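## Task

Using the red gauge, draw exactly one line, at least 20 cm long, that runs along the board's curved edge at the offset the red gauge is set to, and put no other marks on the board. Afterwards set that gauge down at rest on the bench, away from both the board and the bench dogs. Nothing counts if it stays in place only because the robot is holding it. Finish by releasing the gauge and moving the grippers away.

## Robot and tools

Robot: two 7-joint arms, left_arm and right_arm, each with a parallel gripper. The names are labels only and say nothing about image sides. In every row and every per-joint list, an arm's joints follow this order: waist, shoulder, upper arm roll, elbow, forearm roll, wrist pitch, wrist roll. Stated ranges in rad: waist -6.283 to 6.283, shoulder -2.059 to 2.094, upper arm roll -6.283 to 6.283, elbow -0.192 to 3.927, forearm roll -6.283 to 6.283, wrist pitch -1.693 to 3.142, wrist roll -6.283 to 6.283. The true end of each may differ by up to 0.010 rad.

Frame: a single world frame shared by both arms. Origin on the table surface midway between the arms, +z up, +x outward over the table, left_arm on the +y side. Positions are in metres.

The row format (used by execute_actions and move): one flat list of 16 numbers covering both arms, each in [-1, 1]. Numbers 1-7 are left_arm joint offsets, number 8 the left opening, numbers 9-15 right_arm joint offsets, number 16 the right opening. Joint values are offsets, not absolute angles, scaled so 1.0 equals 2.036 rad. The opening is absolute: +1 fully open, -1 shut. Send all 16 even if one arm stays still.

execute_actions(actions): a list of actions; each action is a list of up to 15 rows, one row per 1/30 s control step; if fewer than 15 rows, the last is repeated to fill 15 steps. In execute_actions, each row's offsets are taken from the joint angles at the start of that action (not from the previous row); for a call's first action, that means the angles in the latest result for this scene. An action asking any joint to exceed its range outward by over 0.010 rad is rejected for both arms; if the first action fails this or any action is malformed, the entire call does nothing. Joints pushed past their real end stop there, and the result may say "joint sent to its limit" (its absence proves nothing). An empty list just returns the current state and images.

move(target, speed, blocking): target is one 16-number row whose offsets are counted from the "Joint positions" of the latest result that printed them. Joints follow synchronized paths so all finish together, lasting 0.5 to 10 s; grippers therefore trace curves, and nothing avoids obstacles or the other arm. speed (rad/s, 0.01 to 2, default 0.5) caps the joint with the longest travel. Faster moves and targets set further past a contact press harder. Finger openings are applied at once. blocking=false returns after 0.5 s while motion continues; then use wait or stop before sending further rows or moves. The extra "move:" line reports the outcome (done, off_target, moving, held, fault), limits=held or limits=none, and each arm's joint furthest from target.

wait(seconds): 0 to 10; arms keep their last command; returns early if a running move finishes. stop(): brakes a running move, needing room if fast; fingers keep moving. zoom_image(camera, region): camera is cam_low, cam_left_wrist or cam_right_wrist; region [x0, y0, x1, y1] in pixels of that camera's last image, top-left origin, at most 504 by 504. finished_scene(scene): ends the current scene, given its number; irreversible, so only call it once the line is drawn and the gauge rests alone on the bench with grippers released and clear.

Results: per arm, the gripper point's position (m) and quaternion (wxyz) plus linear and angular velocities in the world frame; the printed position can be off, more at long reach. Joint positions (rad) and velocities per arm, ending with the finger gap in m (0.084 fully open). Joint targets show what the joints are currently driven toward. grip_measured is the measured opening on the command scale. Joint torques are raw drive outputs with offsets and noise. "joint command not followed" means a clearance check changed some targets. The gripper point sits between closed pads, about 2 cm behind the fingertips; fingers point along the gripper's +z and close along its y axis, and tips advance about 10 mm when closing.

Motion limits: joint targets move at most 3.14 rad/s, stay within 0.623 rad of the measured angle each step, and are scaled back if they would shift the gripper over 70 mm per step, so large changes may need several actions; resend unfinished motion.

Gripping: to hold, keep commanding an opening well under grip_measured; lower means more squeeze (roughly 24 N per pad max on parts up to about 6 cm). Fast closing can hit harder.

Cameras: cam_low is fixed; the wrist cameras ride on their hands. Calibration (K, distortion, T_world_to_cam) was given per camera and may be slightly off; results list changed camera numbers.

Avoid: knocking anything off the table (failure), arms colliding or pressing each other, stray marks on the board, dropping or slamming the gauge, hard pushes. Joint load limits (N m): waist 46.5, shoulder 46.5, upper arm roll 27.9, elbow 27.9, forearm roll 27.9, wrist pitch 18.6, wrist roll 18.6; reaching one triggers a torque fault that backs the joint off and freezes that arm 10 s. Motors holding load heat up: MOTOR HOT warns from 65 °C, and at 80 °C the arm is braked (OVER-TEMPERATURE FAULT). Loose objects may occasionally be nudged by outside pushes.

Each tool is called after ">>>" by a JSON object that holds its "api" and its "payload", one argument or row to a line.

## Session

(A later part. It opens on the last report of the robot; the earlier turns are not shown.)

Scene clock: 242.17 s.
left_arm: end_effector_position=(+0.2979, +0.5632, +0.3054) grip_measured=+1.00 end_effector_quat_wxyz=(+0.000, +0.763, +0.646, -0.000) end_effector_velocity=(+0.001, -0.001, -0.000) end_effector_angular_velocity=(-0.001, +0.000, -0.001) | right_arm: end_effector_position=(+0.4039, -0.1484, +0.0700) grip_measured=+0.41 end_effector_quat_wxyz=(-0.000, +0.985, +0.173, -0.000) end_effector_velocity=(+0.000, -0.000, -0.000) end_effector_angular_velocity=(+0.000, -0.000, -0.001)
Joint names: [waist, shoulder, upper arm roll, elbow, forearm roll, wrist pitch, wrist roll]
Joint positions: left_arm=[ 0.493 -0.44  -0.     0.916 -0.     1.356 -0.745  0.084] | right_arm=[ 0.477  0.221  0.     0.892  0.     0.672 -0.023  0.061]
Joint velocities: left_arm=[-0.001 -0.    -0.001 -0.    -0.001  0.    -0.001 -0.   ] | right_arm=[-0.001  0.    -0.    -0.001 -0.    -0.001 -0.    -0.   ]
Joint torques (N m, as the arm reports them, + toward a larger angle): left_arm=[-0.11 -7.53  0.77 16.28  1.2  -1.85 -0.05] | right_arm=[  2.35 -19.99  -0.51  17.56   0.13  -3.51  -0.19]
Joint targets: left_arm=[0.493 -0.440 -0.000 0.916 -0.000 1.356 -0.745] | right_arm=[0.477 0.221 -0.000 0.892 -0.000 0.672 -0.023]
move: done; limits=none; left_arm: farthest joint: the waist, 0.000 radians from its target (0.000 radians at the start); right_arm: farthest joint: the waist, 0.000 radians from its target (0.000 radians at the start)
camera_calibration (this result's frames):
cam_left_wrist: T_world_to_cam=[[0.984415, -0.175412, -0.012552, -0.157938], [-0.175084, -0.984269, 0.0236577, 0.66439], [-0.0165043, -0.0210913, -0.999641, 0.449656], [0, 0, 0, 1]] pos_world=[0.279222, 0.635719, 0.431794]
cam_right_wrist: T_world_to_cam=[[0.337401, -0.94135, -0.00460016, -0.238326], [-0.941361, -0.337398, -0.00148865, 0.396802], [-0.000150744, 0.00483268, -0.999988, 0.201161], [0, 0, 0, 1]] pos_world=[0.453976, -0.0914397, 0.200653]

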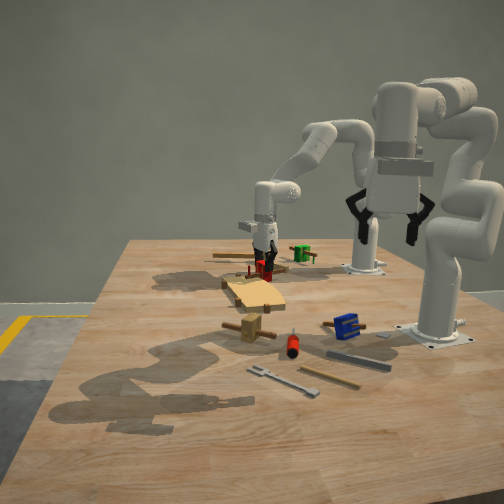

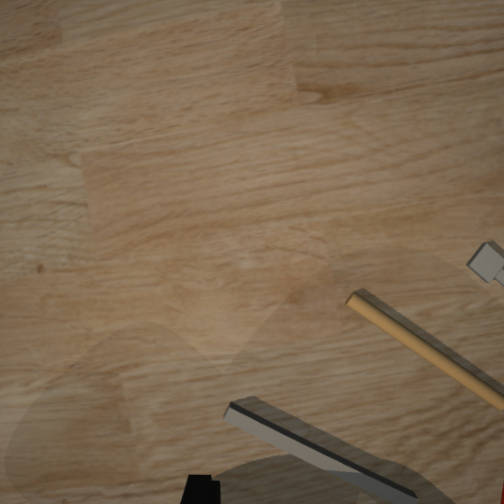

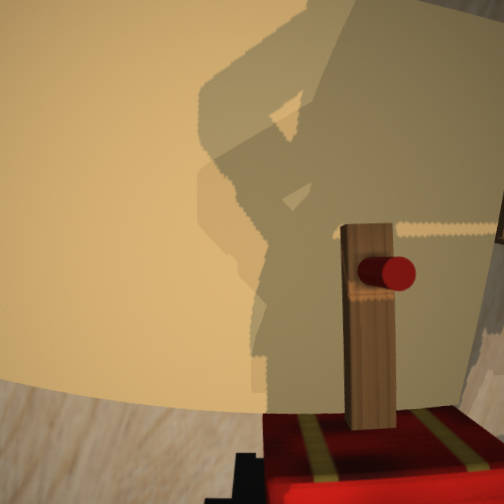

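>>> {"api": "move", "payload": {
  "target": [0,0,0,0,0,0,0,1, 0,0.0022,0,-0.0005,0,-0.0028,0,-1],
  "speed": 0.01
}}

Scene clock: 245.03 s.
left_arm: end_effector_position=(+0.2979, +0.5632, +0.3054) grip_measured=+1.00 end_effector_quat_wxyz=(+0.000, +0.763, +0.646, -0.000) end_effector_velocity=(-0.000, +0.000, -0.000) end_effector_angular_velocity=(+0.000, +0.001, +0.000) | right_arm: end_effector_position=(+0.4039, -0.1486, +0.0681) grip_measured=+0.41 end_effector_quat_wxyz=(+0.000, +0.985, +0.173, -0.000) end_effector_velocity=(+0.001, -0.000, +0.000) end_effector_angular_velocity=(+0.000, -0.001, -0.001)
Joint names: [waist, shoulder, upper arm roll, elbow, forearm roll, wrist pitch, wrist roll]
Joint positions: left_arm=[ 0.493 -0.44  -0.     0.916 -0.     1.356 -0.745  0.084] | right_arm=[ 0.477  0.225 -0.     0.891 -0.     0.667 -0.023  0.061]
Joint velocities: left_arm=[0.    0.001 0.001 0.    0.001 0.    0.    0.   ] | right_arm=[-0.001  0.001  0.     0.001  0.    -0.001  0.     0.   ]
Joint torques (N m, as the arm reports them, + toward a larger angle): left_arm=[-0.18 -7.56  0.65 16.52  1.05 -1.56 -0.04] | right_arm=[  3.01 -19.39   0.12  17.67   0.3   -4.32  -0.23]
Joint targets: left_arm=[0.493 -0.440 -0.000 0.916 -0.000 1.356 -0.745] | right_arm=[0.477 0.225 0.000 0.891 0.000 0.666 -0.023]
move: done; limits=none; left_arm: farthest joint: the waist, 0.000 radians from its target (0.000 radians at the start); right_arm: farthest joint: the shoulder, 0.001 radians from its target (0.005 radians at the start)
camera_calibration (this result's frames):
cam_left_wrist: T_world_to_cam=[[0.984415, -0.175412, -0.012552, -0.157938], [-0.175084, -0.984269, 0.0236575, 0.664391], [-0.0165044, -0.0210912, -0.999641, 0.449656], [0, 0, 0, 1]] pos_world=[0.279222, 0.635719, 0.431794]
cam_right_wrist: T_world_to_cam=[[0.337031, -0.941483, -0.00451854, -0.238408], [-0.941493, -0.337029, -0.00138123, 0.396818], [-0.000222474, 0.00471969, -0.999989, 0.199304], [0, 0, 0, 1]] pos_world=[0.453997, -0.0916588, 0.198772]

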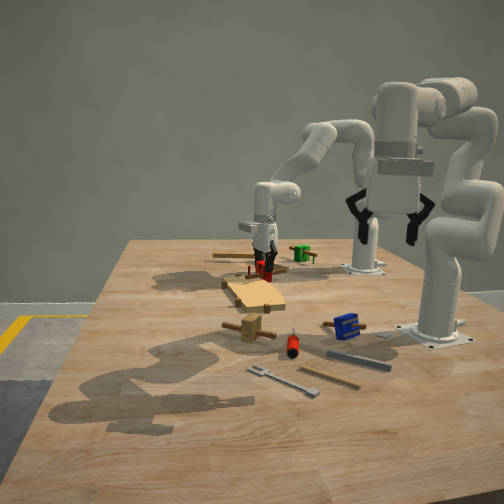

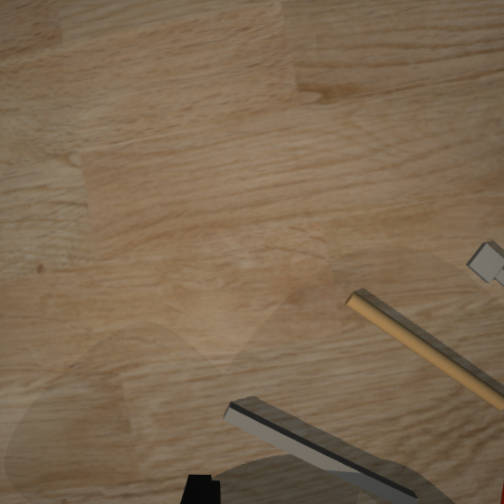

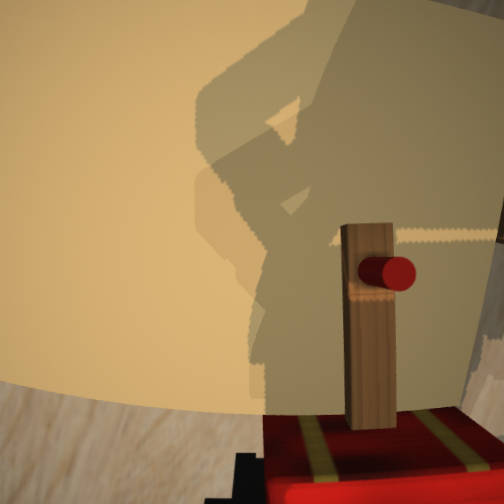

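>>> {"api": "move", "payload": {
  "target": [0,0,0,0,0,0,0,1, 0,0.0011,0,-0.0004,0,-0.0014,0,-1],
  "speed": 0.01
}}

>>> {"api": "zoom_image", "payload": {
  "camera": "cam_low",
  "region": [235,255,280,290]
}}

Scene clock: 249.00 s.
left_arm: end_effector_position=(+0.2979, +0.5632, +0.3054) grip_measured=+1.00 end_effector_quat_wxyz=(+0.000, +0.763, +0.646, -0.000) end_effector_velocity=(-0.000, +0.000, -0.000) end_effector_angular_velocity=(-0.000, +0.001, +0.002) | right_arm: end_effector_position=(+0.4038, -0.1483, +0.0673) grip_measured=+0.40 end_effector_quat_wxyz=(-0.000, +0.985, +0.173, +0.000) end_effector_velocity=(-0.000, -0.000, +0.000) end_effector_angular_velocity=(+0.001, -0.000, -0.001)
Joint names: [waist, shoulder, upper arm roll, elbow, forearm roll, wrist pitch, wrist roll]
Joint positions: left_arm=[ 0.493 -0.44  -0.     0.916 -0.     1.356 -0.745  0.084] | right_arm=[ 0.477  0.226  0.     0.89  -0.     0.664 -0.023  0.061]
Joint velocities: left_arm=[ 0.001  0.     0.     0.     0.001  0.    -0.001 -0.   ] | right_arm=[ 0.    -0.001 -0.    -0.001  0.001 -0.     0.001  0.   ]
Joint torques (N m, as the arm reports them, + toward a larger angle): left_arm=[-0.1  -7.48  0.74 16.58  1.18 -1.66 -0.24] | right_arm=[  3.09 -15.63   0.24  18.2    0.58  -6.36  -0.1 ]
Joint targets: left_arm=[0.493 -0.440 -0.000 0.916 -0.000 1.356 -0.745] | right_arm=[0.477 0.227 -0.000 0.890 -0.000 0.664 -0.023]
move: done; limits=none; left_arm: farthest joint: the waist, 0.000 radians from its target (0.000 radians at the start); right_arm: farthest joint: the shoulder, 0.001 radians from its target (0.002 radians at the start)
camera_calibration (this result's frames):
cam_left_wrist: T_world_to_cam=[[0.984415, -0.175412, -0.0125521, -0.157938], [-0.175084, -0.984269, 0.0236575, 0.664391], [-0.0165044, -0.0210911, -0.999641, 0.449656], [0, 0, 0, 1]] pos_world=[0.279222, 0.635719, 0.431795]
cam_right_wrist: T_world_to_cam=[[0.337838, -0.941193, -0.00461155, -0.238352], [-0.941204, -0.337834, -0.00161821, 0.396607], [-0.0000348888, 0.00488711, -0.999988, 0.198432], [0, 0, 0, 1]] pos_world=[0.45382, -0.0913179, 0.197972]

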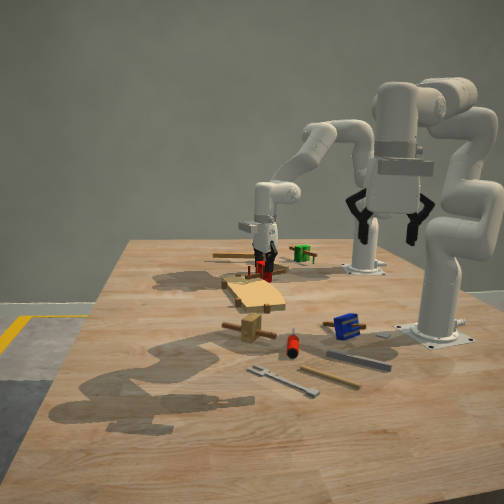

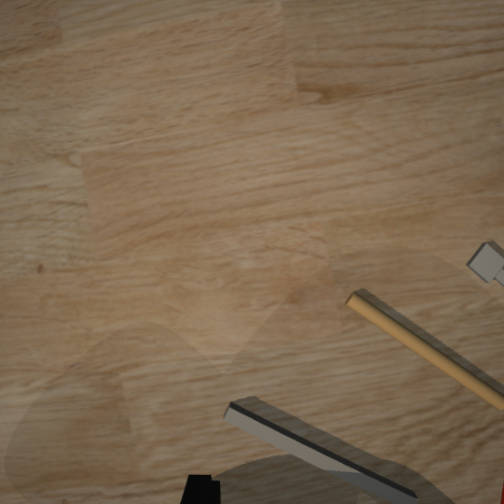

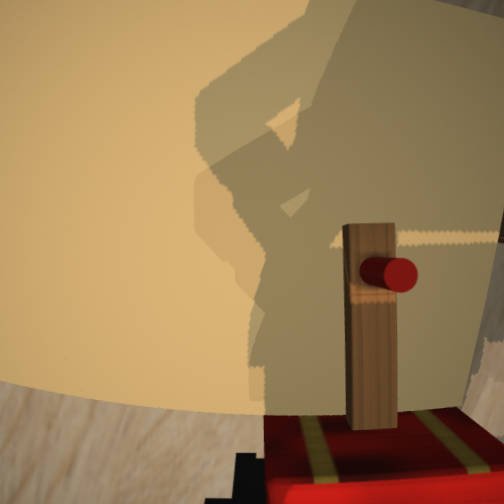

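Region (235, 255, 280, 290) of cam_low's 504x504 image, scaled by 11.200, with more detail than that image has.

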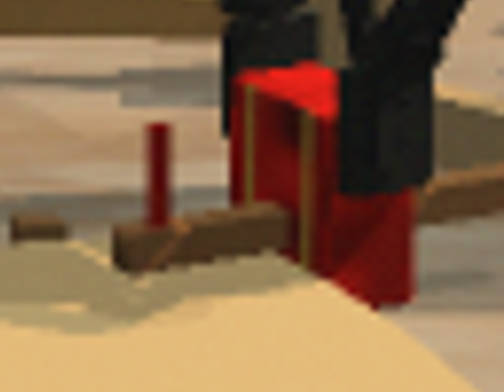

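>>> {"api": "move", "payload": {
  "target": [0,0,0,0,0,0,0,1, 0.026,-0.0001,0,0.0005,0,0.0006,0.0456,-1],
  "speed": 0.05
}}

Scene clock: 254.53 s.
left_arm: end_effector_position=(+0.2979, +0.5632, +0.3054) grip_measured=+1.00 end_effector_quat_wxyz=(+0.000, +0.763, +0.646, -0.000) end_effector_velocity=(+0.000, -0.001, -0.000) end_effector_angular_velocity=(-0.001, +0.002, -0.003) | right_arm: end_effector_position=(+0.3955, -0.1247, +0.0677) grip_measured=+0.40 end_effector_quat_wxyz=(-0.000, +0.988, +0.154, +0.000) end_effector_velocity=(-0.000, -0.000, -0.001) end_effector_angular_velocity=(-0.001, +0.001, -0.001)
Joint names: [waist, shoulder, upper arm roll, elbow, forearm roll, wrist pitch, wrist roll]
Joint positions: left_arm=[ 0.493 -0.44  -0.     0.916 -0.     1.356 -0.745  0.084] | right_arm=[0.531 0.226 0.001 0.892 0.    0.665 0.07  0.061]
Joint velocities: left_arm=[-0.     0.001 -0.001 -0.    -0.     0.001  0.002 -0.   ] | right_arm=[ 0.     0.001 -0.001 -0.002 -0.    -0.002  0.001 -0.   ]
Joint torques (N m, as the arm reports them, + toward a larger angle): left_arm=[-0.11 -7.88  0.73 16.52  0.92 -1.65 -0.25] | right_arm=[  4.91 -21.13   2.31  20.54   0.95  -5.75  -0.24]
Joint targets: left_arm=[0.493 -0.440 -0.000 0.916 -0.000 1.356 -0.745] | right_arm=[0.530 0.226 0.000 0.891 -0.000 0.665 0.070]
move: done; limits=none; left_arm: farthest joint: the waist, 0.000 radians from its target (0.000 radians at the start); right_arm: farthest joint: the waist, 0.001 radians from its target (0.053 radians at the start)
camera_calibration (this result's frames):
cam_left_wrist: T_world_to_cam=[[0.984415, -0.175412, -0.012552, -0.157938], [-0.175084, -0.984269, 0.0236575, 0.664391], [-0.0165043, -0.0210912, -0.999641, 0.449656], [0, 0, 0, 1]] pos_world=[0.279222, 0.635719, 0.431795]
cam_right_wrist: T_world_to_cam=[[0.300926, -0.953635, -0.00485649, -0.200222], [-0.953647, -0.30092, -0.00195666, 0.406312], [0.000404522, 0.00522019, -0.999986, 0.198552], [0, 0, 0, 1]] pos_world=[0.44765, -0.0697075, 0.198372]

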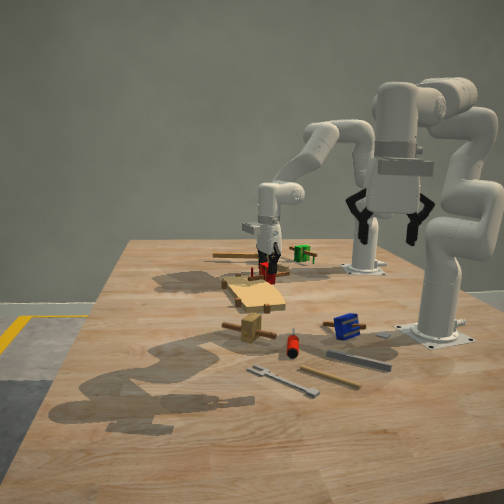

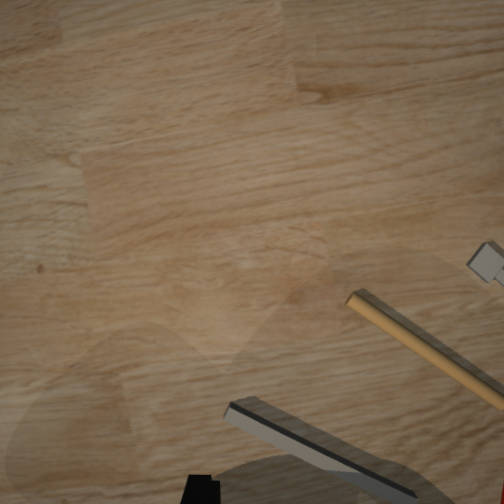

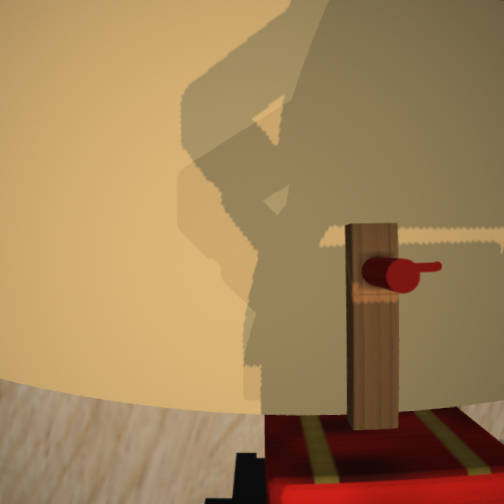

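>>> {"api": "move", "payload": {
  "target": [0,0,0,0,0,0,0,1, 0.0257,0.0034,0,0.0047,0,0.0013,0.0445,-1],
  "speed": 0.05
}}

Scene clock: 259.97 s.
left_arm: end_effector_position=(+0.2979, +0.5632, +0.3054) grip_measured=+1.00 end_effector_quat_wxyz=(+0.000, +0.763, +0.646, -0.000) end_effector_velocity=(-0.000, -0.000, -0.000) end_effector_angular_velocity=(+0.000, +0.001, +0.000) | right_arm: end_effector_position=(+0.3881, -0.1011, +0.0676) grip_measured=+0.40 end_effector_quat_wxyz=(-0.000, +0.991, +0.135, +0.000) end_effector_velocity=(-0.000, +0.000, -0.000) end_effector_angular_velocity=(-0.000, -0.000, -0.000)
Joint names: [waist, shoulder, upper arm roll, elbow, forearm roll, wrist pitch, wrist roll]
Joint positions: left_arm=[ 0.493 -0.44  -0.     0.916 -0.     1.356 -0.745  0.084] | right_arm=[0.583 0.233 0.001 0.901 0.    0.667 0.16  0.061]
Joint velocities: left_arm=[ 0.001 -0.    -0.001 -0.001  0.     0.001 -0.     0.   ] | right_arm=[ 0.001  0.001 -0.001  0.    -0.001 -0.001  0.001 -0.   ]
Joint torques (N m, as the arm reports them, + toward a larger angle): left_arm=[-0.28 -8.26  0.85 16.28  0.97 -1.71 -0.02] | right_arm=[  5.65 -20.98   2.96  21.45   1.    -6.73  -0.51]
Joint targets: left_arm=[0.493 -0.440 -0.000 0.916 -0.000 1.356 -0.745] | right_arm=[0.583 0.233 0.001 0.901 0.000 0.668 0.161]
move: done; limits=none; left_arm: farthest joint: the waist, 0.000 radians from its target (0.000 radians at the start); right_arm: farthest joint: the waist, 0.000 radians from its target (0.053 radians at the start)
camera_calibration (this result's frames):
cam_left_wrist: T_world_to_cam=[[0.984415, -0.175412, -0.012552, -0.157938], [-0.175084, -0.984269, 0.0236576, 0.664391], [-0.0165044, -0.0210912, -0.999641, 0.449656], [0, 0, 0, 1]] pos_world=[0.279222, 0.635719, 0.431795]
cam_right_wrist: T_world_to_cam=[[0.264694, -0.964319, -0.00503759, -0.162478], [-0.964332, -0.264686, -0.00209666, 0.4142], [0.000688468, 0.00541288, -0.999985, 0.198258], [0, 0, 0, 1]] pos_world=[0.442297, -0.0481208, 0.198305]

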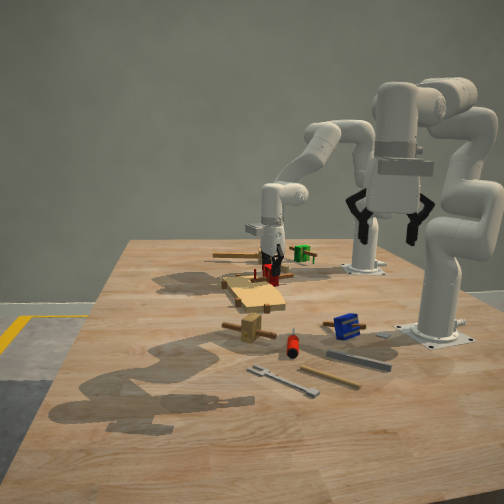

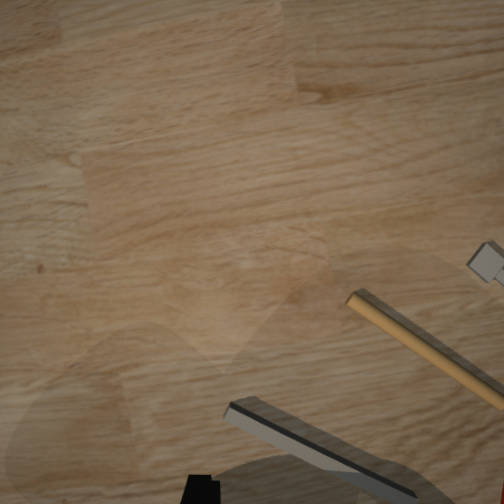

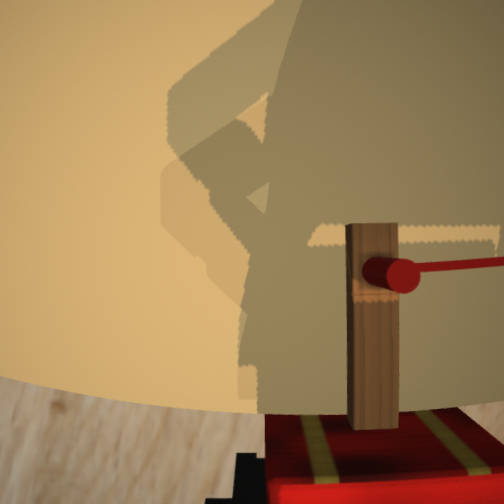

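>>> {"api": "move", "payload": {
  "target": [0,0,0,0,0,0,0,1, 0.0253,0.0059,0,0.0085,0,0.0027,0.0420,-1],
  "speed": 0.05
}}

Scene clock: 268.50 s.
left_arm: end_effector_position=(+0.2979, +0.5632, +0.3054) grip_measured=+1.00 end_effector_quat_wxyz=(+0.000, +0.763, +0.646, -0.000) end_effector_velocity=(+0.000, -0.000, -0.000) end_effector_angular_velocity=(-0.003, -0.001, +0.001) | right_arm: end_effector_position=(+0.3814, -0.0768, +0.0678) grip_measured=+0.40 end_effector_quat_wxyz=(-0.001, +0.993, +0.119, +0.001) end_effector_velocity=(+0.001, -0.000, +0.001) end_effector_angular_velocity=(+0.000, -0.001, -0.002)
Joint names: [waist, shoulder, upper arm roll, elbow, forearm roll, wrist pitch, wrist roll]
Joint positions: left_arm=[ 0.493 -0.44  -0.     0.916 -0.     1.356 -0.745  0.084] | right_arm=[0.635 0.245 0.002 0.919 0.    0.672 0.246 0.061]
Joint velocities: left_arm=[ 0.     0.001  0.001 -0.    -0.003 -0.     0.     0.   ] | right_arm=[ 0.    -0.001 -0.001  0.001 -0.     0.001  0.001 -0.   ]
Joint torques (N m, as the arm reports them, + toward a larger angle): left_arm=[ 0.05 -7.82  0.62 16.3   0.87 -1.69 -0.16] | right_arm=[  3.56 -21.85   1.    20.18   0.41  -5.36  -0.29]
Joint targets: left_arm=[0.493 -0.440 -0.000 0.916 -0.000 1.356 -0.745] | right_arm=[0.634 0.245 0.001 0.919 0.000 0.673 0.246]
move: done; limits=none; left_arm: farthest joint: the waist, 0.000 radians from its target (0.000 radians at the start); right_arm: farthest joint: the upper arm roll, 0.001 radians from its target (0.000 radians at the start)
camera_calibration (this result's frames):
cam_left_wrist: T_world_to_cam=[[0.984415, -0.175411, -0.012552, -0.157938], [-0.175084, -0.984269, 0.0236576, 0.66439], [-0.0165044, -0.0210913, -0.999641, 0.449656], [0, 0, 0, 1]] pos_world=[0.279222, 0.635719, 0.431794]
cam_right_wrist: T_world_to_cam=[[0.23275, -0.972521, -0.00553612, -0.125741], [-0.972535, -0.232738, -0.00284205, 0.419836], [0.00147549, 0.00604556, -0.999981, 0.198062], [0, 0, 0, 1]] pos_world=[0.43728, -0.0257715, 0.198555]

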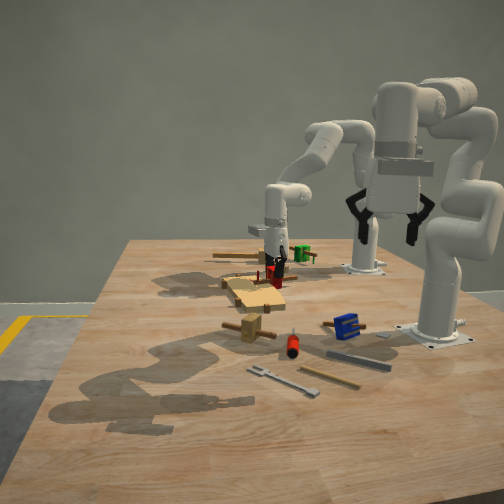

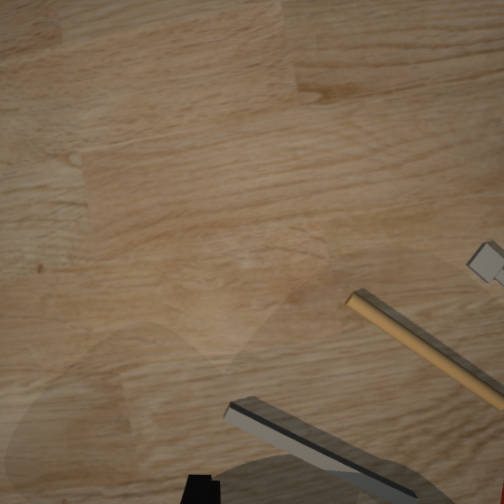

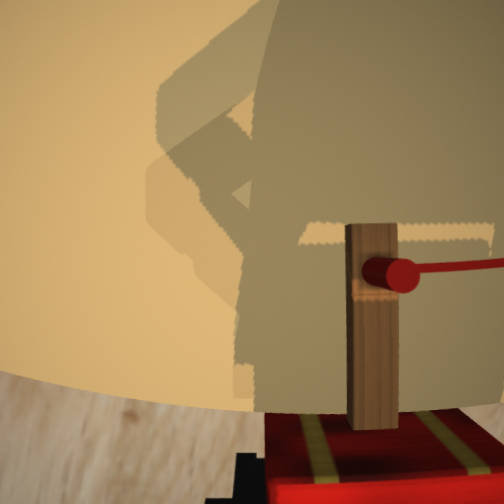

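>>> {"api": "move", "payload": {
  "target": [0,0,0,0,0,0,0,1, 0.0243,0.0093,0,0.0131,0,0.0039,0.0445,-1],
  "speed": 0.05
}}

Scene clock: 276.27 s.
left_arm: end_effector_position=(+0.2979, +0.5632, +0.3054) grip_measured=+1.00 end_effector_quat_wxyz=(+0.000, +0.763, +0.646, -0.000) end_effector_velocity=(-0.000, +0.000, -0.000) end_effector_angular_velocity=(+0.000, +0.001, -0.000) | right_arm: end_effector_position=(+0.3759, -0.0526, +0.0677) grip_measured=+0.40 end_effector_quat_wxyz=(-0.001, +0.995, +0.099, +0.001) end_effector_velocity=(-0.000, +0.000, +0.000) end_effector_angular_velocity=(-0.000, +0.000, -0.001)
Joint names: [waist, shoulder, upper arm roll, elbow, forearm roll, wrist pitch, wrist roll]
Joint positions: left_arm=[ 0.493 -0.44  -0.     0.916 -0.     1.356 -0.745  0.084] | right_arm=[0.684 0.264 0.002 0.946 0.    0.68  0.336 0.061]
Joint velocities: left_arm=[ 0.001  0.001 -0.001  0.     0.     0.     0.     0.   ] | right_arm=[ 0.001 -0.001 -0.    -0.     0.     0.001  0.001 -0.   ]
Joint torques (N m, as the arm reports them, + toward a larger angle): left_arm=[-0.31 -7.47  0.54 16.66  0.96 -1.62 -0.13] | right_arm=[  3.26 -21.92   0.26  19.75   0.19  -4.84  -0.35]
Joint targets: left_arm=[0.493 -0.440 -0.000 0.916 -0.000 1.356 -0.745] | right_arm=[0.684 0.264 0.002 0.946 0.000 0.680 0.336]
move: done; limits=none; left_arm: farthest joint: the waist, 0.000 radians from its target (0.000 radians at the start); right_arm: farthest joint: the waist, 0.000 radians from its target (0.050 radians at the start)
camera_calibration (this result's frames):
cam_left_wrist: T_world_to_cam=[[0.984415, -0.175411, -0.012552, -0.157938], [-0.175084, -0.984269, 0.0236579, 0.66439], [-0.0165044, -0.0210916, -0.999641, 0.449656], [0, 0, 0, 1]] pos_world=[0.279222, 0.635719, 0.431794]
cam_right_wrist: T_world_to_cam=[[0.193207, -0.98114, -0.00598681, -0.0864599], [-0.981156, -0.193191, -0.00316166, 0.425442], [0.00194544, 0.00648485, -0.999977, 0.197651], [0, 0, 0, 1]] pos_world=[0.433746, -0.00391924, 0.198474]

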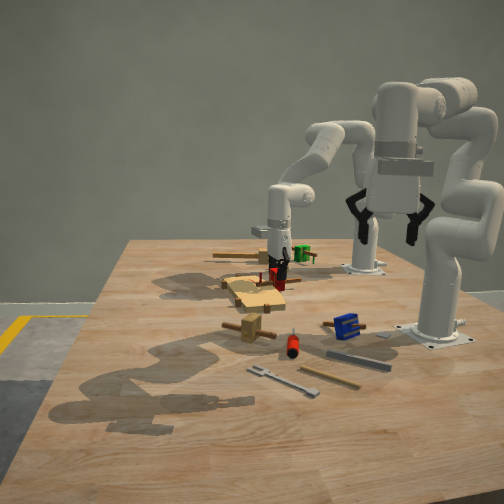

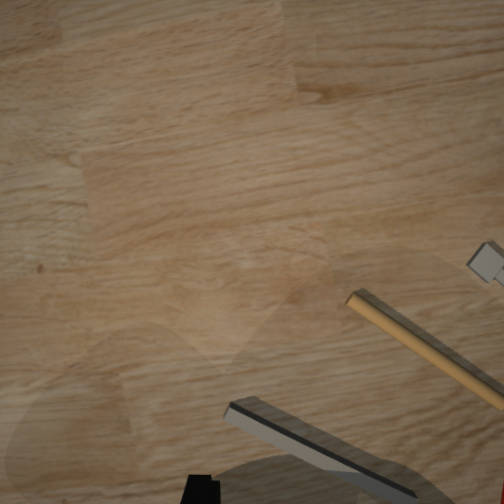

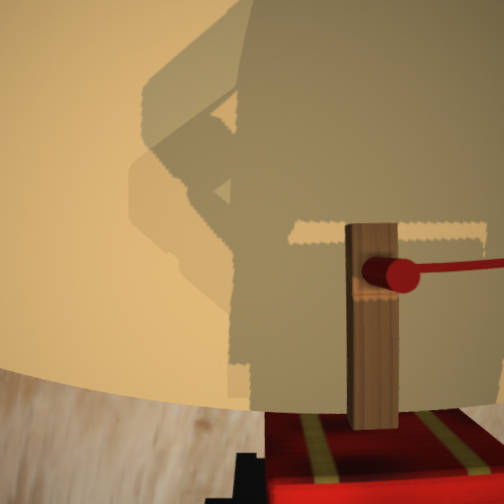

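>>> {"api": "move", "payload": {
  "target": [0,0,0,0,0,0,0,1, 0.0232,0.0122,0,0.0176,0,0.0054,0.0434,-1],
  "speed": 0.05
}}

Scene clock: 281.43 s.
left_arm: end_effector_position=(+0.2979, +0.5632, +0.3054) grip_measured=+1.00 end_effector_quat_wxyz=(+0.000, +0.763, +0.646, -0.000) end_effector_velocity=(-0.000, +0.001, +0.000) end_effector_angular_velocity=(-0.000, -0.001, +0.002) | right_arm: end_effector_position=(+0.3715, -0.0280, +0.0676) grip_measured=+0.40 end_effector_quat_wxyz=(-0.001, +0.997, +0.079, +0.001) end_effector_velocity=(+0.001, -0.000, +0.000) end_effector_angular_velocity=(-0.000, -0.001, -0.001)
Joint names: [waist, shoulder, upper arm roll, elbow, forearm roll, wrist pitch, wrist roll]
Joint positions: left_arm=[ 0.493 -0.44  -0.     0.916 -0.     1.356 -0.745  0.084] | right_arm=[0.732 0.289 0.003 0.982 0.    0.69  0.424 0.061]
Joint velocities: left_arm=[ 0.    -0.     0.002 -0.     0.    -0.     0.     0.   ] | right_arm=[ 0.     0.    -0.001  0.001 -0.     0.     0.001 -0.   ]
Joint torques (N m, as the arm reports them, + toward a larger angle): left_arm=[-0.33 -7.68  0.61 16.41  1.12 -1.65 -0.24] | right_arm=[  2.98 -22.54  -0.1   19.61   0.03  -4.75  -0.27]
Joint targets: left_arm=[0.493 -0.440 -0.000 0.916 -0.000 1.356 -0.745] | right_arm=[0.732 0.289 0.002 0.982 0.000 0.691 0.424]
move: done; limits=none; left_arm: farthest joint: the waist, 0.000 radians from its target (0.000 radians at the start); right_arm: farthest joint: the waist, 0.001 radians from its target (0.047 radians at the start)
camera_calibration (this result's frames):
cam_left_wrist: T_world_to_cam=[[0.984415, -0.175411, -0.0125519, -0.157938], [-0.175084, -0.984269, 0.0236579, 0.66439], [-0.0165043, -0.0210915, -0.999641, 0.449656], [0, 0, 0, 1]] pos_world=[0.279222, 0.635719, 0.431794]
cam_right_wrist: T_world_to_cam=[[0.153342, -0.988151, -0.00668322, -0.0468471], [-0.988169, -0.153319, -0.00377094, 0.429669], [0.00270158, 0.0071824, -0.999971, 0.19722], [0, 0, 0, 1]] pos_world=[0.431236, 0.0181681, 0.198521]

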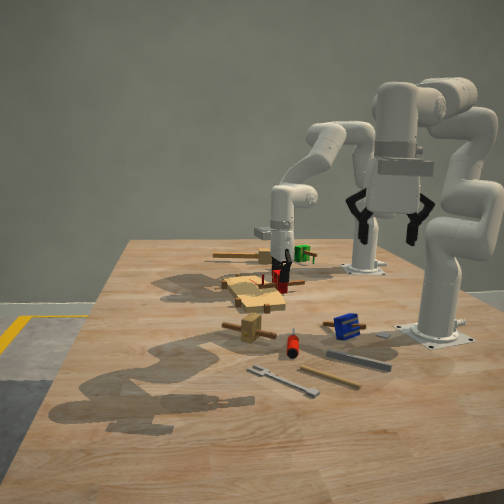

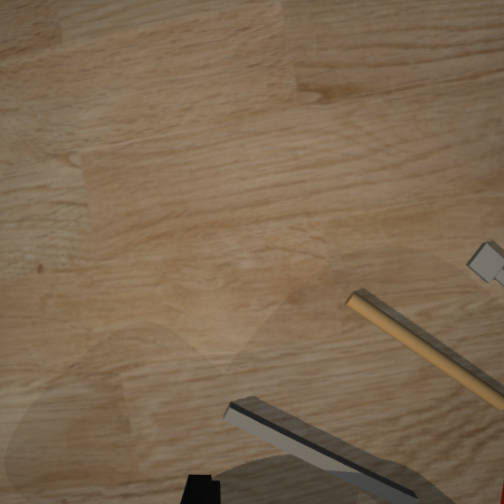

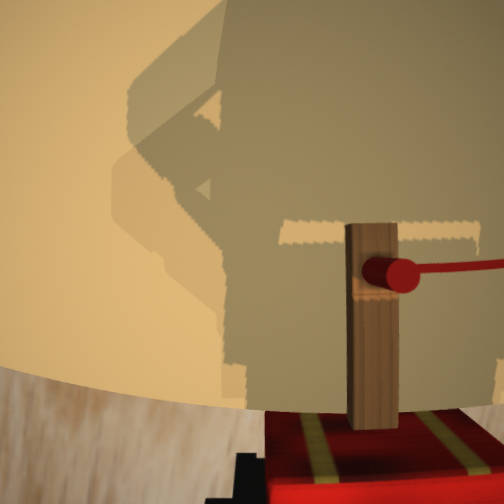

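>>> {"api": "move", "payload": {
  "target": [0,0,0,0,0,0,0,1, 0.0218,0.0150,0,0.0219,0,0.0069,0.0440,-1],
  "speed": 0.05
}}

Scene clock: 288.60 s.
left_arm: end_effector_position=(+0.2979, +0.5632, +0.3054) grip_measured=+1.00 end_effector_quat_wxyz=(+0.000, +0.763, +0.646, -0.000) end_effector_velocity=(-0.001, +0.001, +0.000) end_effector_angular_velocity=(+0.001, -0.000, +0.001) | right_arm: end_effector_position=(+0.3683, -0.0033, +0.0676) grip_measured=+0.40 end_effector_quat_wxyz=(-0.002, +0.998, +0.056, +0.001) end_effector_velocity=(-0.002, -0.001, -0.002) end_effector_angular_velocity=(-0.004, +0.005, -0.001)
Joint names: [waist, shoulder, upper arm roll, elbow, forearm roll, wrist pitch, wrist roll]
Joint positions: left_arm=[ 0.493 -0.44  -0.     0.916 -0.     1.356 -0.745  0.084] | right_arm=[0.776 0.32  0.003 1.027 0.    0.704 0.514 0.061]
Joint velocities: left_arm=[ 0.001 -0.001  0.     0.     0.001  0.     0.     0.   ] | right_arm=[ 0.     0.001 -0.001 -0.003  0.     0.002  0.001 -0.   ]
Joint torques (N m, as the arm reports them, + toward a larger angle): left_arm=[-0.08 -7.78  0.73 16.21  0.78 -1.64 -0.02] | right_arm=[  2.47 -22.95  -0.55  19.19  -0.06  -4.33  -0.27]
Joint targets: left_arm=[0.493 -0.440 -0.000 0.916 -0.000 1.356 -0.745] | right_arm=[0.776 0.320 0.003 1.027 0.000 0.704 0.514]
move: done; limits=none; left_arm: farthest joint: the waist, 0.000 radians from its target (0.000 radians at the start); right_arm: farthest joint: the elbow, 0.001 radians from its target (0.045 radians at the start)
camera_calibration (this result's frames):
cam_left_wrist: T_world_to_cam=[[0.984415, -0.175411, -0.0125519, -0.157938], [-0.175084, -0.984269, 0.023658, 0.66439], [-0.0165044, -0.0210916, -0.999641, 0.449656], [0, 0, 0, 1]] pos_world=[0.279222, 0.635719, 0.431794]
cam_right_wrist: T_world_to_cam=[[0.109092, -0.994003, -0.0075733, -0.00558744], [-0.994025, -0.109061, -0.004393, 0.432594], [0.0035407, 0.0080073, -0.999962, 0.196683], [0, 0, 0, 1]] pos_world=[0.429923, 0.0400505, 0.198533]

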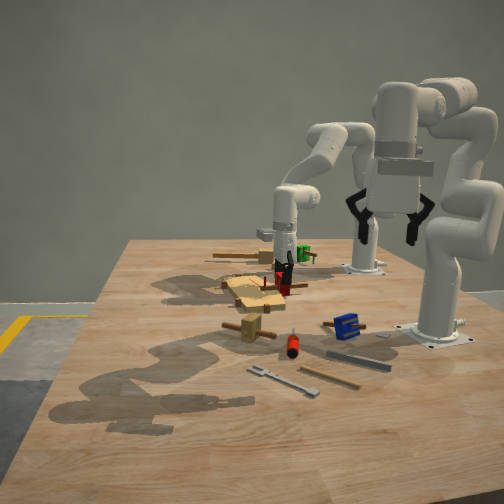

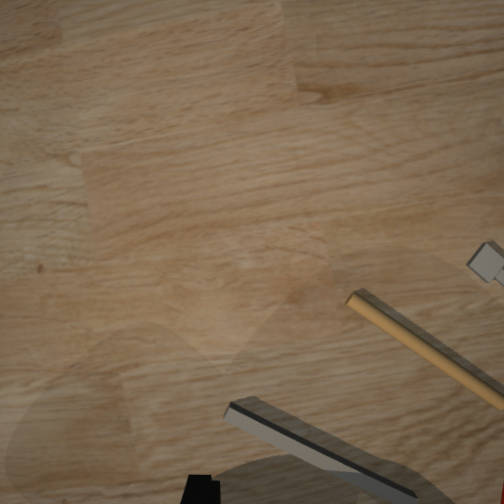

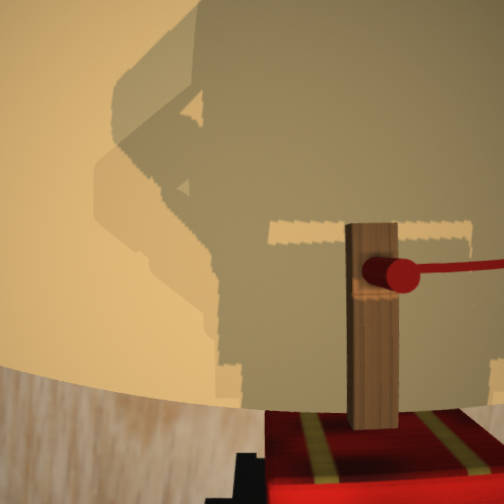

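>>> {"api": "move", "payload": {
  "target": [0,0,0,0,0,0,0,1, 0.0202,0.0180,0,0.0263,0,0.0083,0.0433,-1],
  "speed": 0.05
}}

Scene clock: 294.77 s.
left_arm: end_effector_position=(+0.2979, +0.5632, +0.3054) grip_measured=+1.00 end_effector_quat_wxyz=(+0.000, +0.763, +0.646, -0.000) end_effector_velocity=(-0.001, +0.001, -0.000) end_effector_angular_velocity=(-0.001, -0.000, +0.003) | right_arm: end_effector_position=(+0.3662, +0.0214, +0.0671) grip_measured=+0.40 end_effector_quat_wxyz=(-0.002, +0.999, +0.033, +0.001) end_effector_velocity=(-0.000, +0.000, -0.000) end_effector_angular_velocity=(-0.001, +0.001, -0.000)
Joint names: [waist, shoulder, upper arm roll, elbow, forearm roll, wrist pitch, wrist roll]
Joint positions: left_arm=[ 0.493 -0.44  -0.     0.916 -0.     1.356 -0.745  0.084] | right_arm=[0.817 0.356 0.003 1.081 0.    0.72  0.602 0.061]
Joint velocities: left_arm=[ 0.    -0.     0.002 -0.     0.     0.    -0.     0.   ] | right_arm=[ 0.001  0.001 -0.     0.001 -0.     0.001  0.001  0.   ]
Joint torques (N m, as the arm reports them, + toward a larger angle): left_arm=[-0.37 -7.54  0.7  16.38  1.11 -1.55 -0.05] | right_arm=[  2.73 -22.94  -0.29  20.04  -0.06  -5.49  -0.35]
Joint targets: left_arm=[0.493 -0.440 -0.000 0.916 -0.000 1.356 -0.745] | right_arm=[0.817 0.356 0.003 1.081 0.000 0.721 0.602]
move: done; limits=none; left_arm: farthest joint: the waist, 0.000 radians from its target (0.000 radians at the start); right_arm: farthest joint: the elbow, 0.001 radians from its target (0.054 radians at the start)
camera_calibration (this result's frames):
cam_left_wrist: T_world_to_cam=[[0.984415, -0.175411, -0.0125519, -0.157939], [-0.175083, -0.984269, 0.0236581, 0.66439], [-0.0165044, -0.0210917, -0.999641, 0.449656], [0, 0, 0, 1]] pos_world=[0.279222, 0.635719, 0.431794]
cam_right_wrist: T_world_to_cam=[[0.0625354, -0.998008, -0.00830933, 0.0363345], [-0.998035, -0.0624992, -0.00455114, 0.433661], [0.00402275, 0.00857761, -0.999955, 0.195853], [0, 0, 0, 1]] pos_world=[0.429749, 0.0616857, 0.19812]

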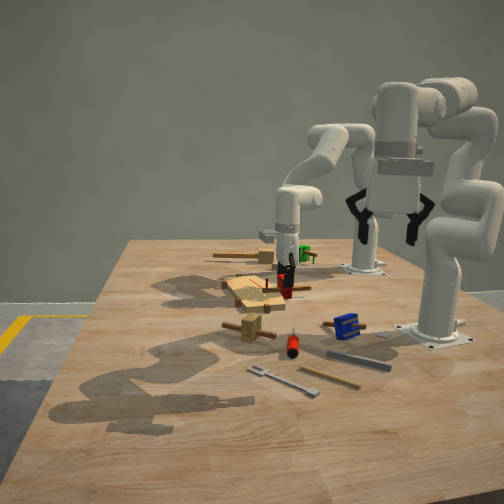

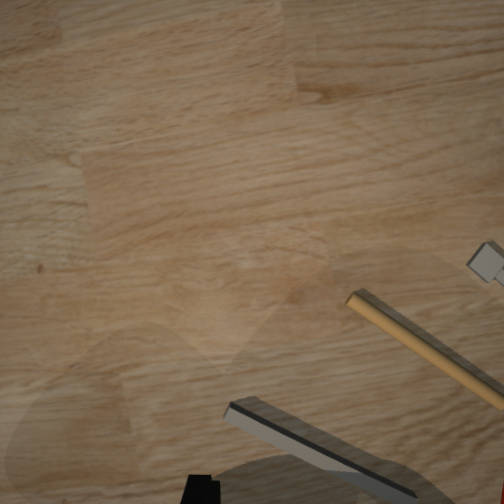

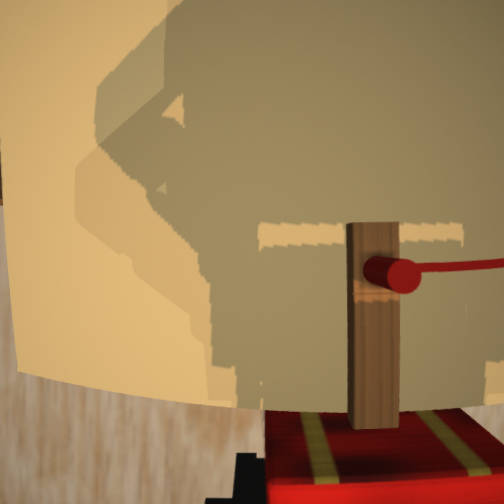

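>>> {"api": "move", "payload": {
  "target": [0,0,0,0,0,0,0,1, 0.0187,0.0200,0,0.0304,0,0.0104,0.0403,-1],
  "speed": 0.05
}}

Scene clock: 300.33 s.
left_arm: end_effector_position=(+0.2979, +0.5632, +0.3054) grip_measured=+1.00 end_effector_quat_wxyz=(+0.000, +0.763, +0.646, -0.000) end_effector_velocity=(-0.000, -0.000, -0.000) end_effector_angular_velocity=(-0.000, +0.001, -0.001) | right_arm: end_effector_position=(+0.3651, +0.0462, +0.0671) grip_measured=+0.40 end_effector_quat_wxyz=(-0.002, +1.000, +0.011, +0.002) end_effector_velocity=(-0.001, -0.000, -0.001) end_effector_angular_velocity=(-0.001, +0.001, -0.001)
Joint names: [waist, shoulder, upper arm roll, elbow, forearm roll, wrist pitch, wrist roll]
Joint positions: left_arm=[ 0.493 -0.44  -0.     0.916 -0.     1.356 -0.745  0.084] | right_arm=[0.855 0.397 0.003 1.144 0.    0.741 0.683 0.061]
Joint velocities: left_arm=[-0.001  0.    -0.     0.     0.001  0.001 -0.     0.   ] | right_arm=[ 0.001  0.001 -0.    -0.     0.     0.     0.001 -0.   ]
Joint torques (N m, as the arm reports them, + toward a larger angle): left_arm=[-0.43 -7.62  0.59 16.4   1.18 -1.8   0.1 ] | right_arm=[  2.24 -23.71  -0.77  18.67  -0.06  -4.06  -0.29]
Joint targets: left_arm=[0.493 -0.440 -0.000 0.916 -0.000 1.356 -0.745] | right_arm=[0.855 0.397 0.003 1.143 0.000 0.741 0.684]
move: done; limits=none; left_arm: farthest joint: the waist, 0.000 radians from its target (0.000 radians at the start); right_arm: farthest joint: the elbow, 0.001 radians from its target (0.062 radians at the start)
camera_calibration (this result's frames):
cam_left_wrist: T_world_to_cam=[[0.984415, -0.175411, -0.012552, -0.157939], [-0.175083, -0.984269, 0.023658, 0.66439], [-0.0165044, -0.0210917, -0.999641, 0.449656], [0, 0, 0, 1]] pos_world=[0.279222, 0.635719, 0.431794]
cam_right_wrist: T_world_to_cam=[[0.0188573, -0.999778, -0.00944113, 0.0773227], [-0.99981, -0.0188097, -0.00510461, 0.432846], [0.00492589, 0.00953559, -0.999942, 0.195253], [0, 0, 0, 1]] pos_world=[0.430344, 0.0835854, 0.198182]

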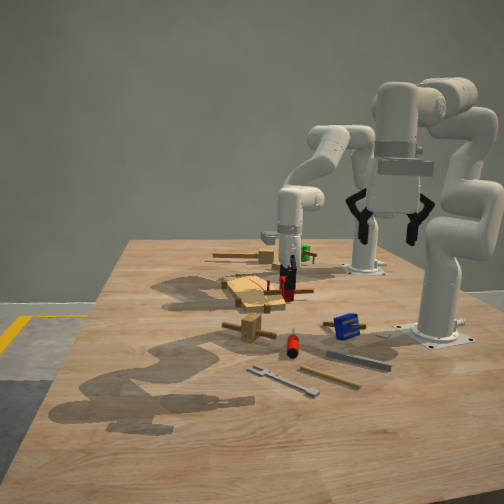

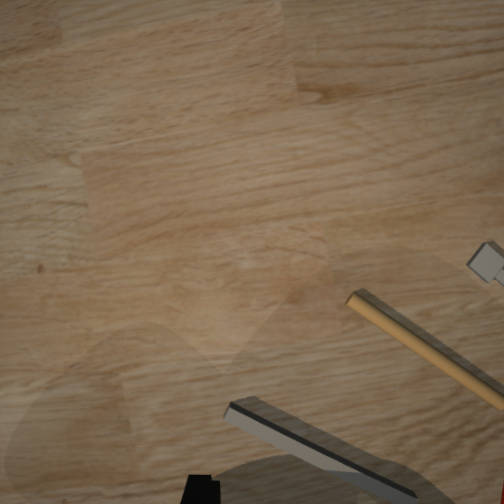

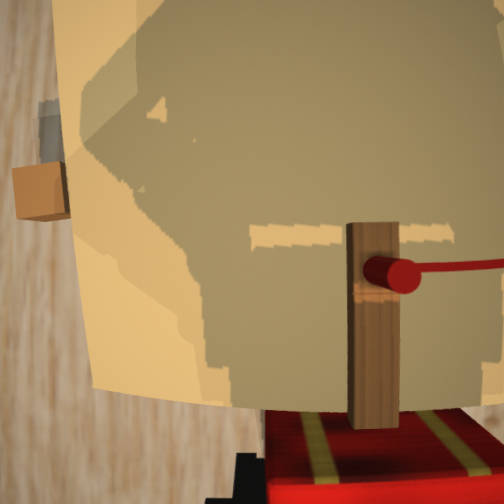

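>>> {"api": "move", "payload": {
  "target": [0,0,0,0,0,0,0,1, 0.0168,0.0229,0,0.0350,0,0.0121,0.0399,-1],
  "speed": 0.05
}}

Scene clock: 305.33 s.
left_arm: end_effector_position=(+0.2979, +0.5632, +0.3054) grip_measured=+1.00 end_effector_quat_wxyz=(+0.000, +0.763, +0.646, -0.000) end_effector_velocity=(-0.000, +0.000, -0.000) end_effector_angular_velocity=(-0.002, -0.000, +0.002) | right_arm: end_effector_position=(+0.3652, +0.0709, +0.0666) grip_measured=+0.40 end_effector_quat_wxyz=(-0.003, +1.000, -0.012, +0.002) end_effector_velocity=(-0.000, -0.000, -0.000) end_effector_angular_velocity=(-0.001, +0.001, -0.002)
Joint names: [waist, shoulder, upper arm roll, elbow, forearm roll, wrist pitch, wrist roll]
Joint positions: left_arm=[ 0.493 -0.44  -0.     0.916 -0.     1.356 -0.745  0.084] | right_arm=[0.89  0.444 0.003 1.215 0.    0.765 0.765 0.061]
Joint velocities: left_arm=[-0.     0.     0.001 -0.    -0.001  0.001 -0.001 -0.   ] | right_arm=[-0.     0.001 -0.     0.    -0.     0.001  0.002 -0.   ]
Joint torques (N m, as the arm reports them, + toward a larger angle): left_arm=[-0.43 -7.41  0.79 16.34  0.75 -1.72 -0.25] | right_arm=[  1.98 -24.15  -0.97  19.97  -0.42  -5.55  -0.42]
Joint targets: left_arm=[0.493 -0.440 -0.000 0.916 -0.000 1.356 -0.745] | right_arm=[0.890 0.444 0.003 1.215 0.000 0.765 0.765]
move: done; limits=none; left_arm: farthest joint: the waist, 0.000 radians from its target (0.000 radians at the start); right_arm: farthest joint: the wrist pitch, 0.001 radians from its target (0.024 radians at the start)
camera_calibration (this result's frames):
cam_left_wrist: T_world_to_cam=[[0.984415, -0.175411, -0.0125519, -0.157939], [-0.175084, -0.984269, 0.0236581, 0.66439], [-0.0165043, -0.0210917, -0.999641, 0.449656], [0, 0, 0, 1]] pos_world=[0.279222, 0.635719, 0.431794]
cam_right_wrist: T_world_to_cam=[[-0.027974, -0.999557, -0.0101407, 0.119097], [-0.999595, 0.0280243, -0.00485497, 0.429976], [0.00513701, 0.0100008, -0.999937, 0.194369], [0, 0, 0, 1]] pos_world=[0.432135, 0.105051, 0.197652]

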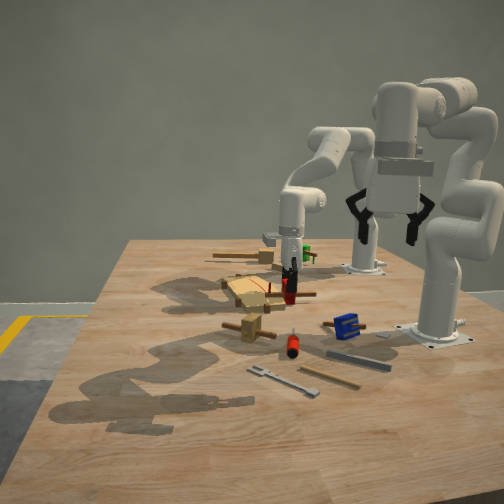

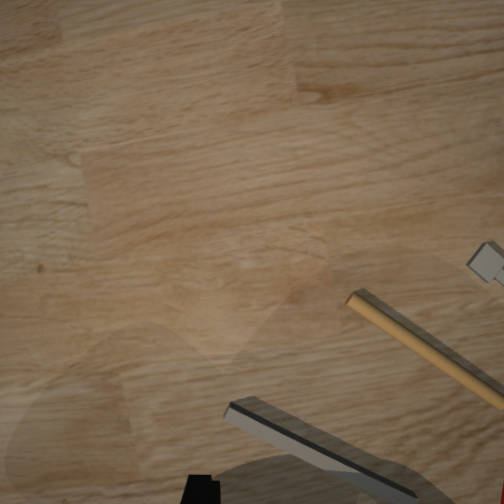

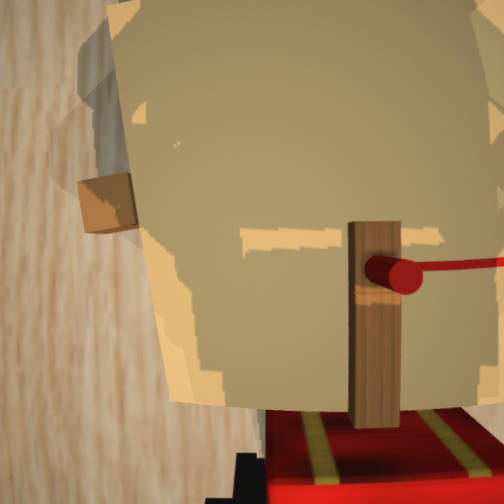

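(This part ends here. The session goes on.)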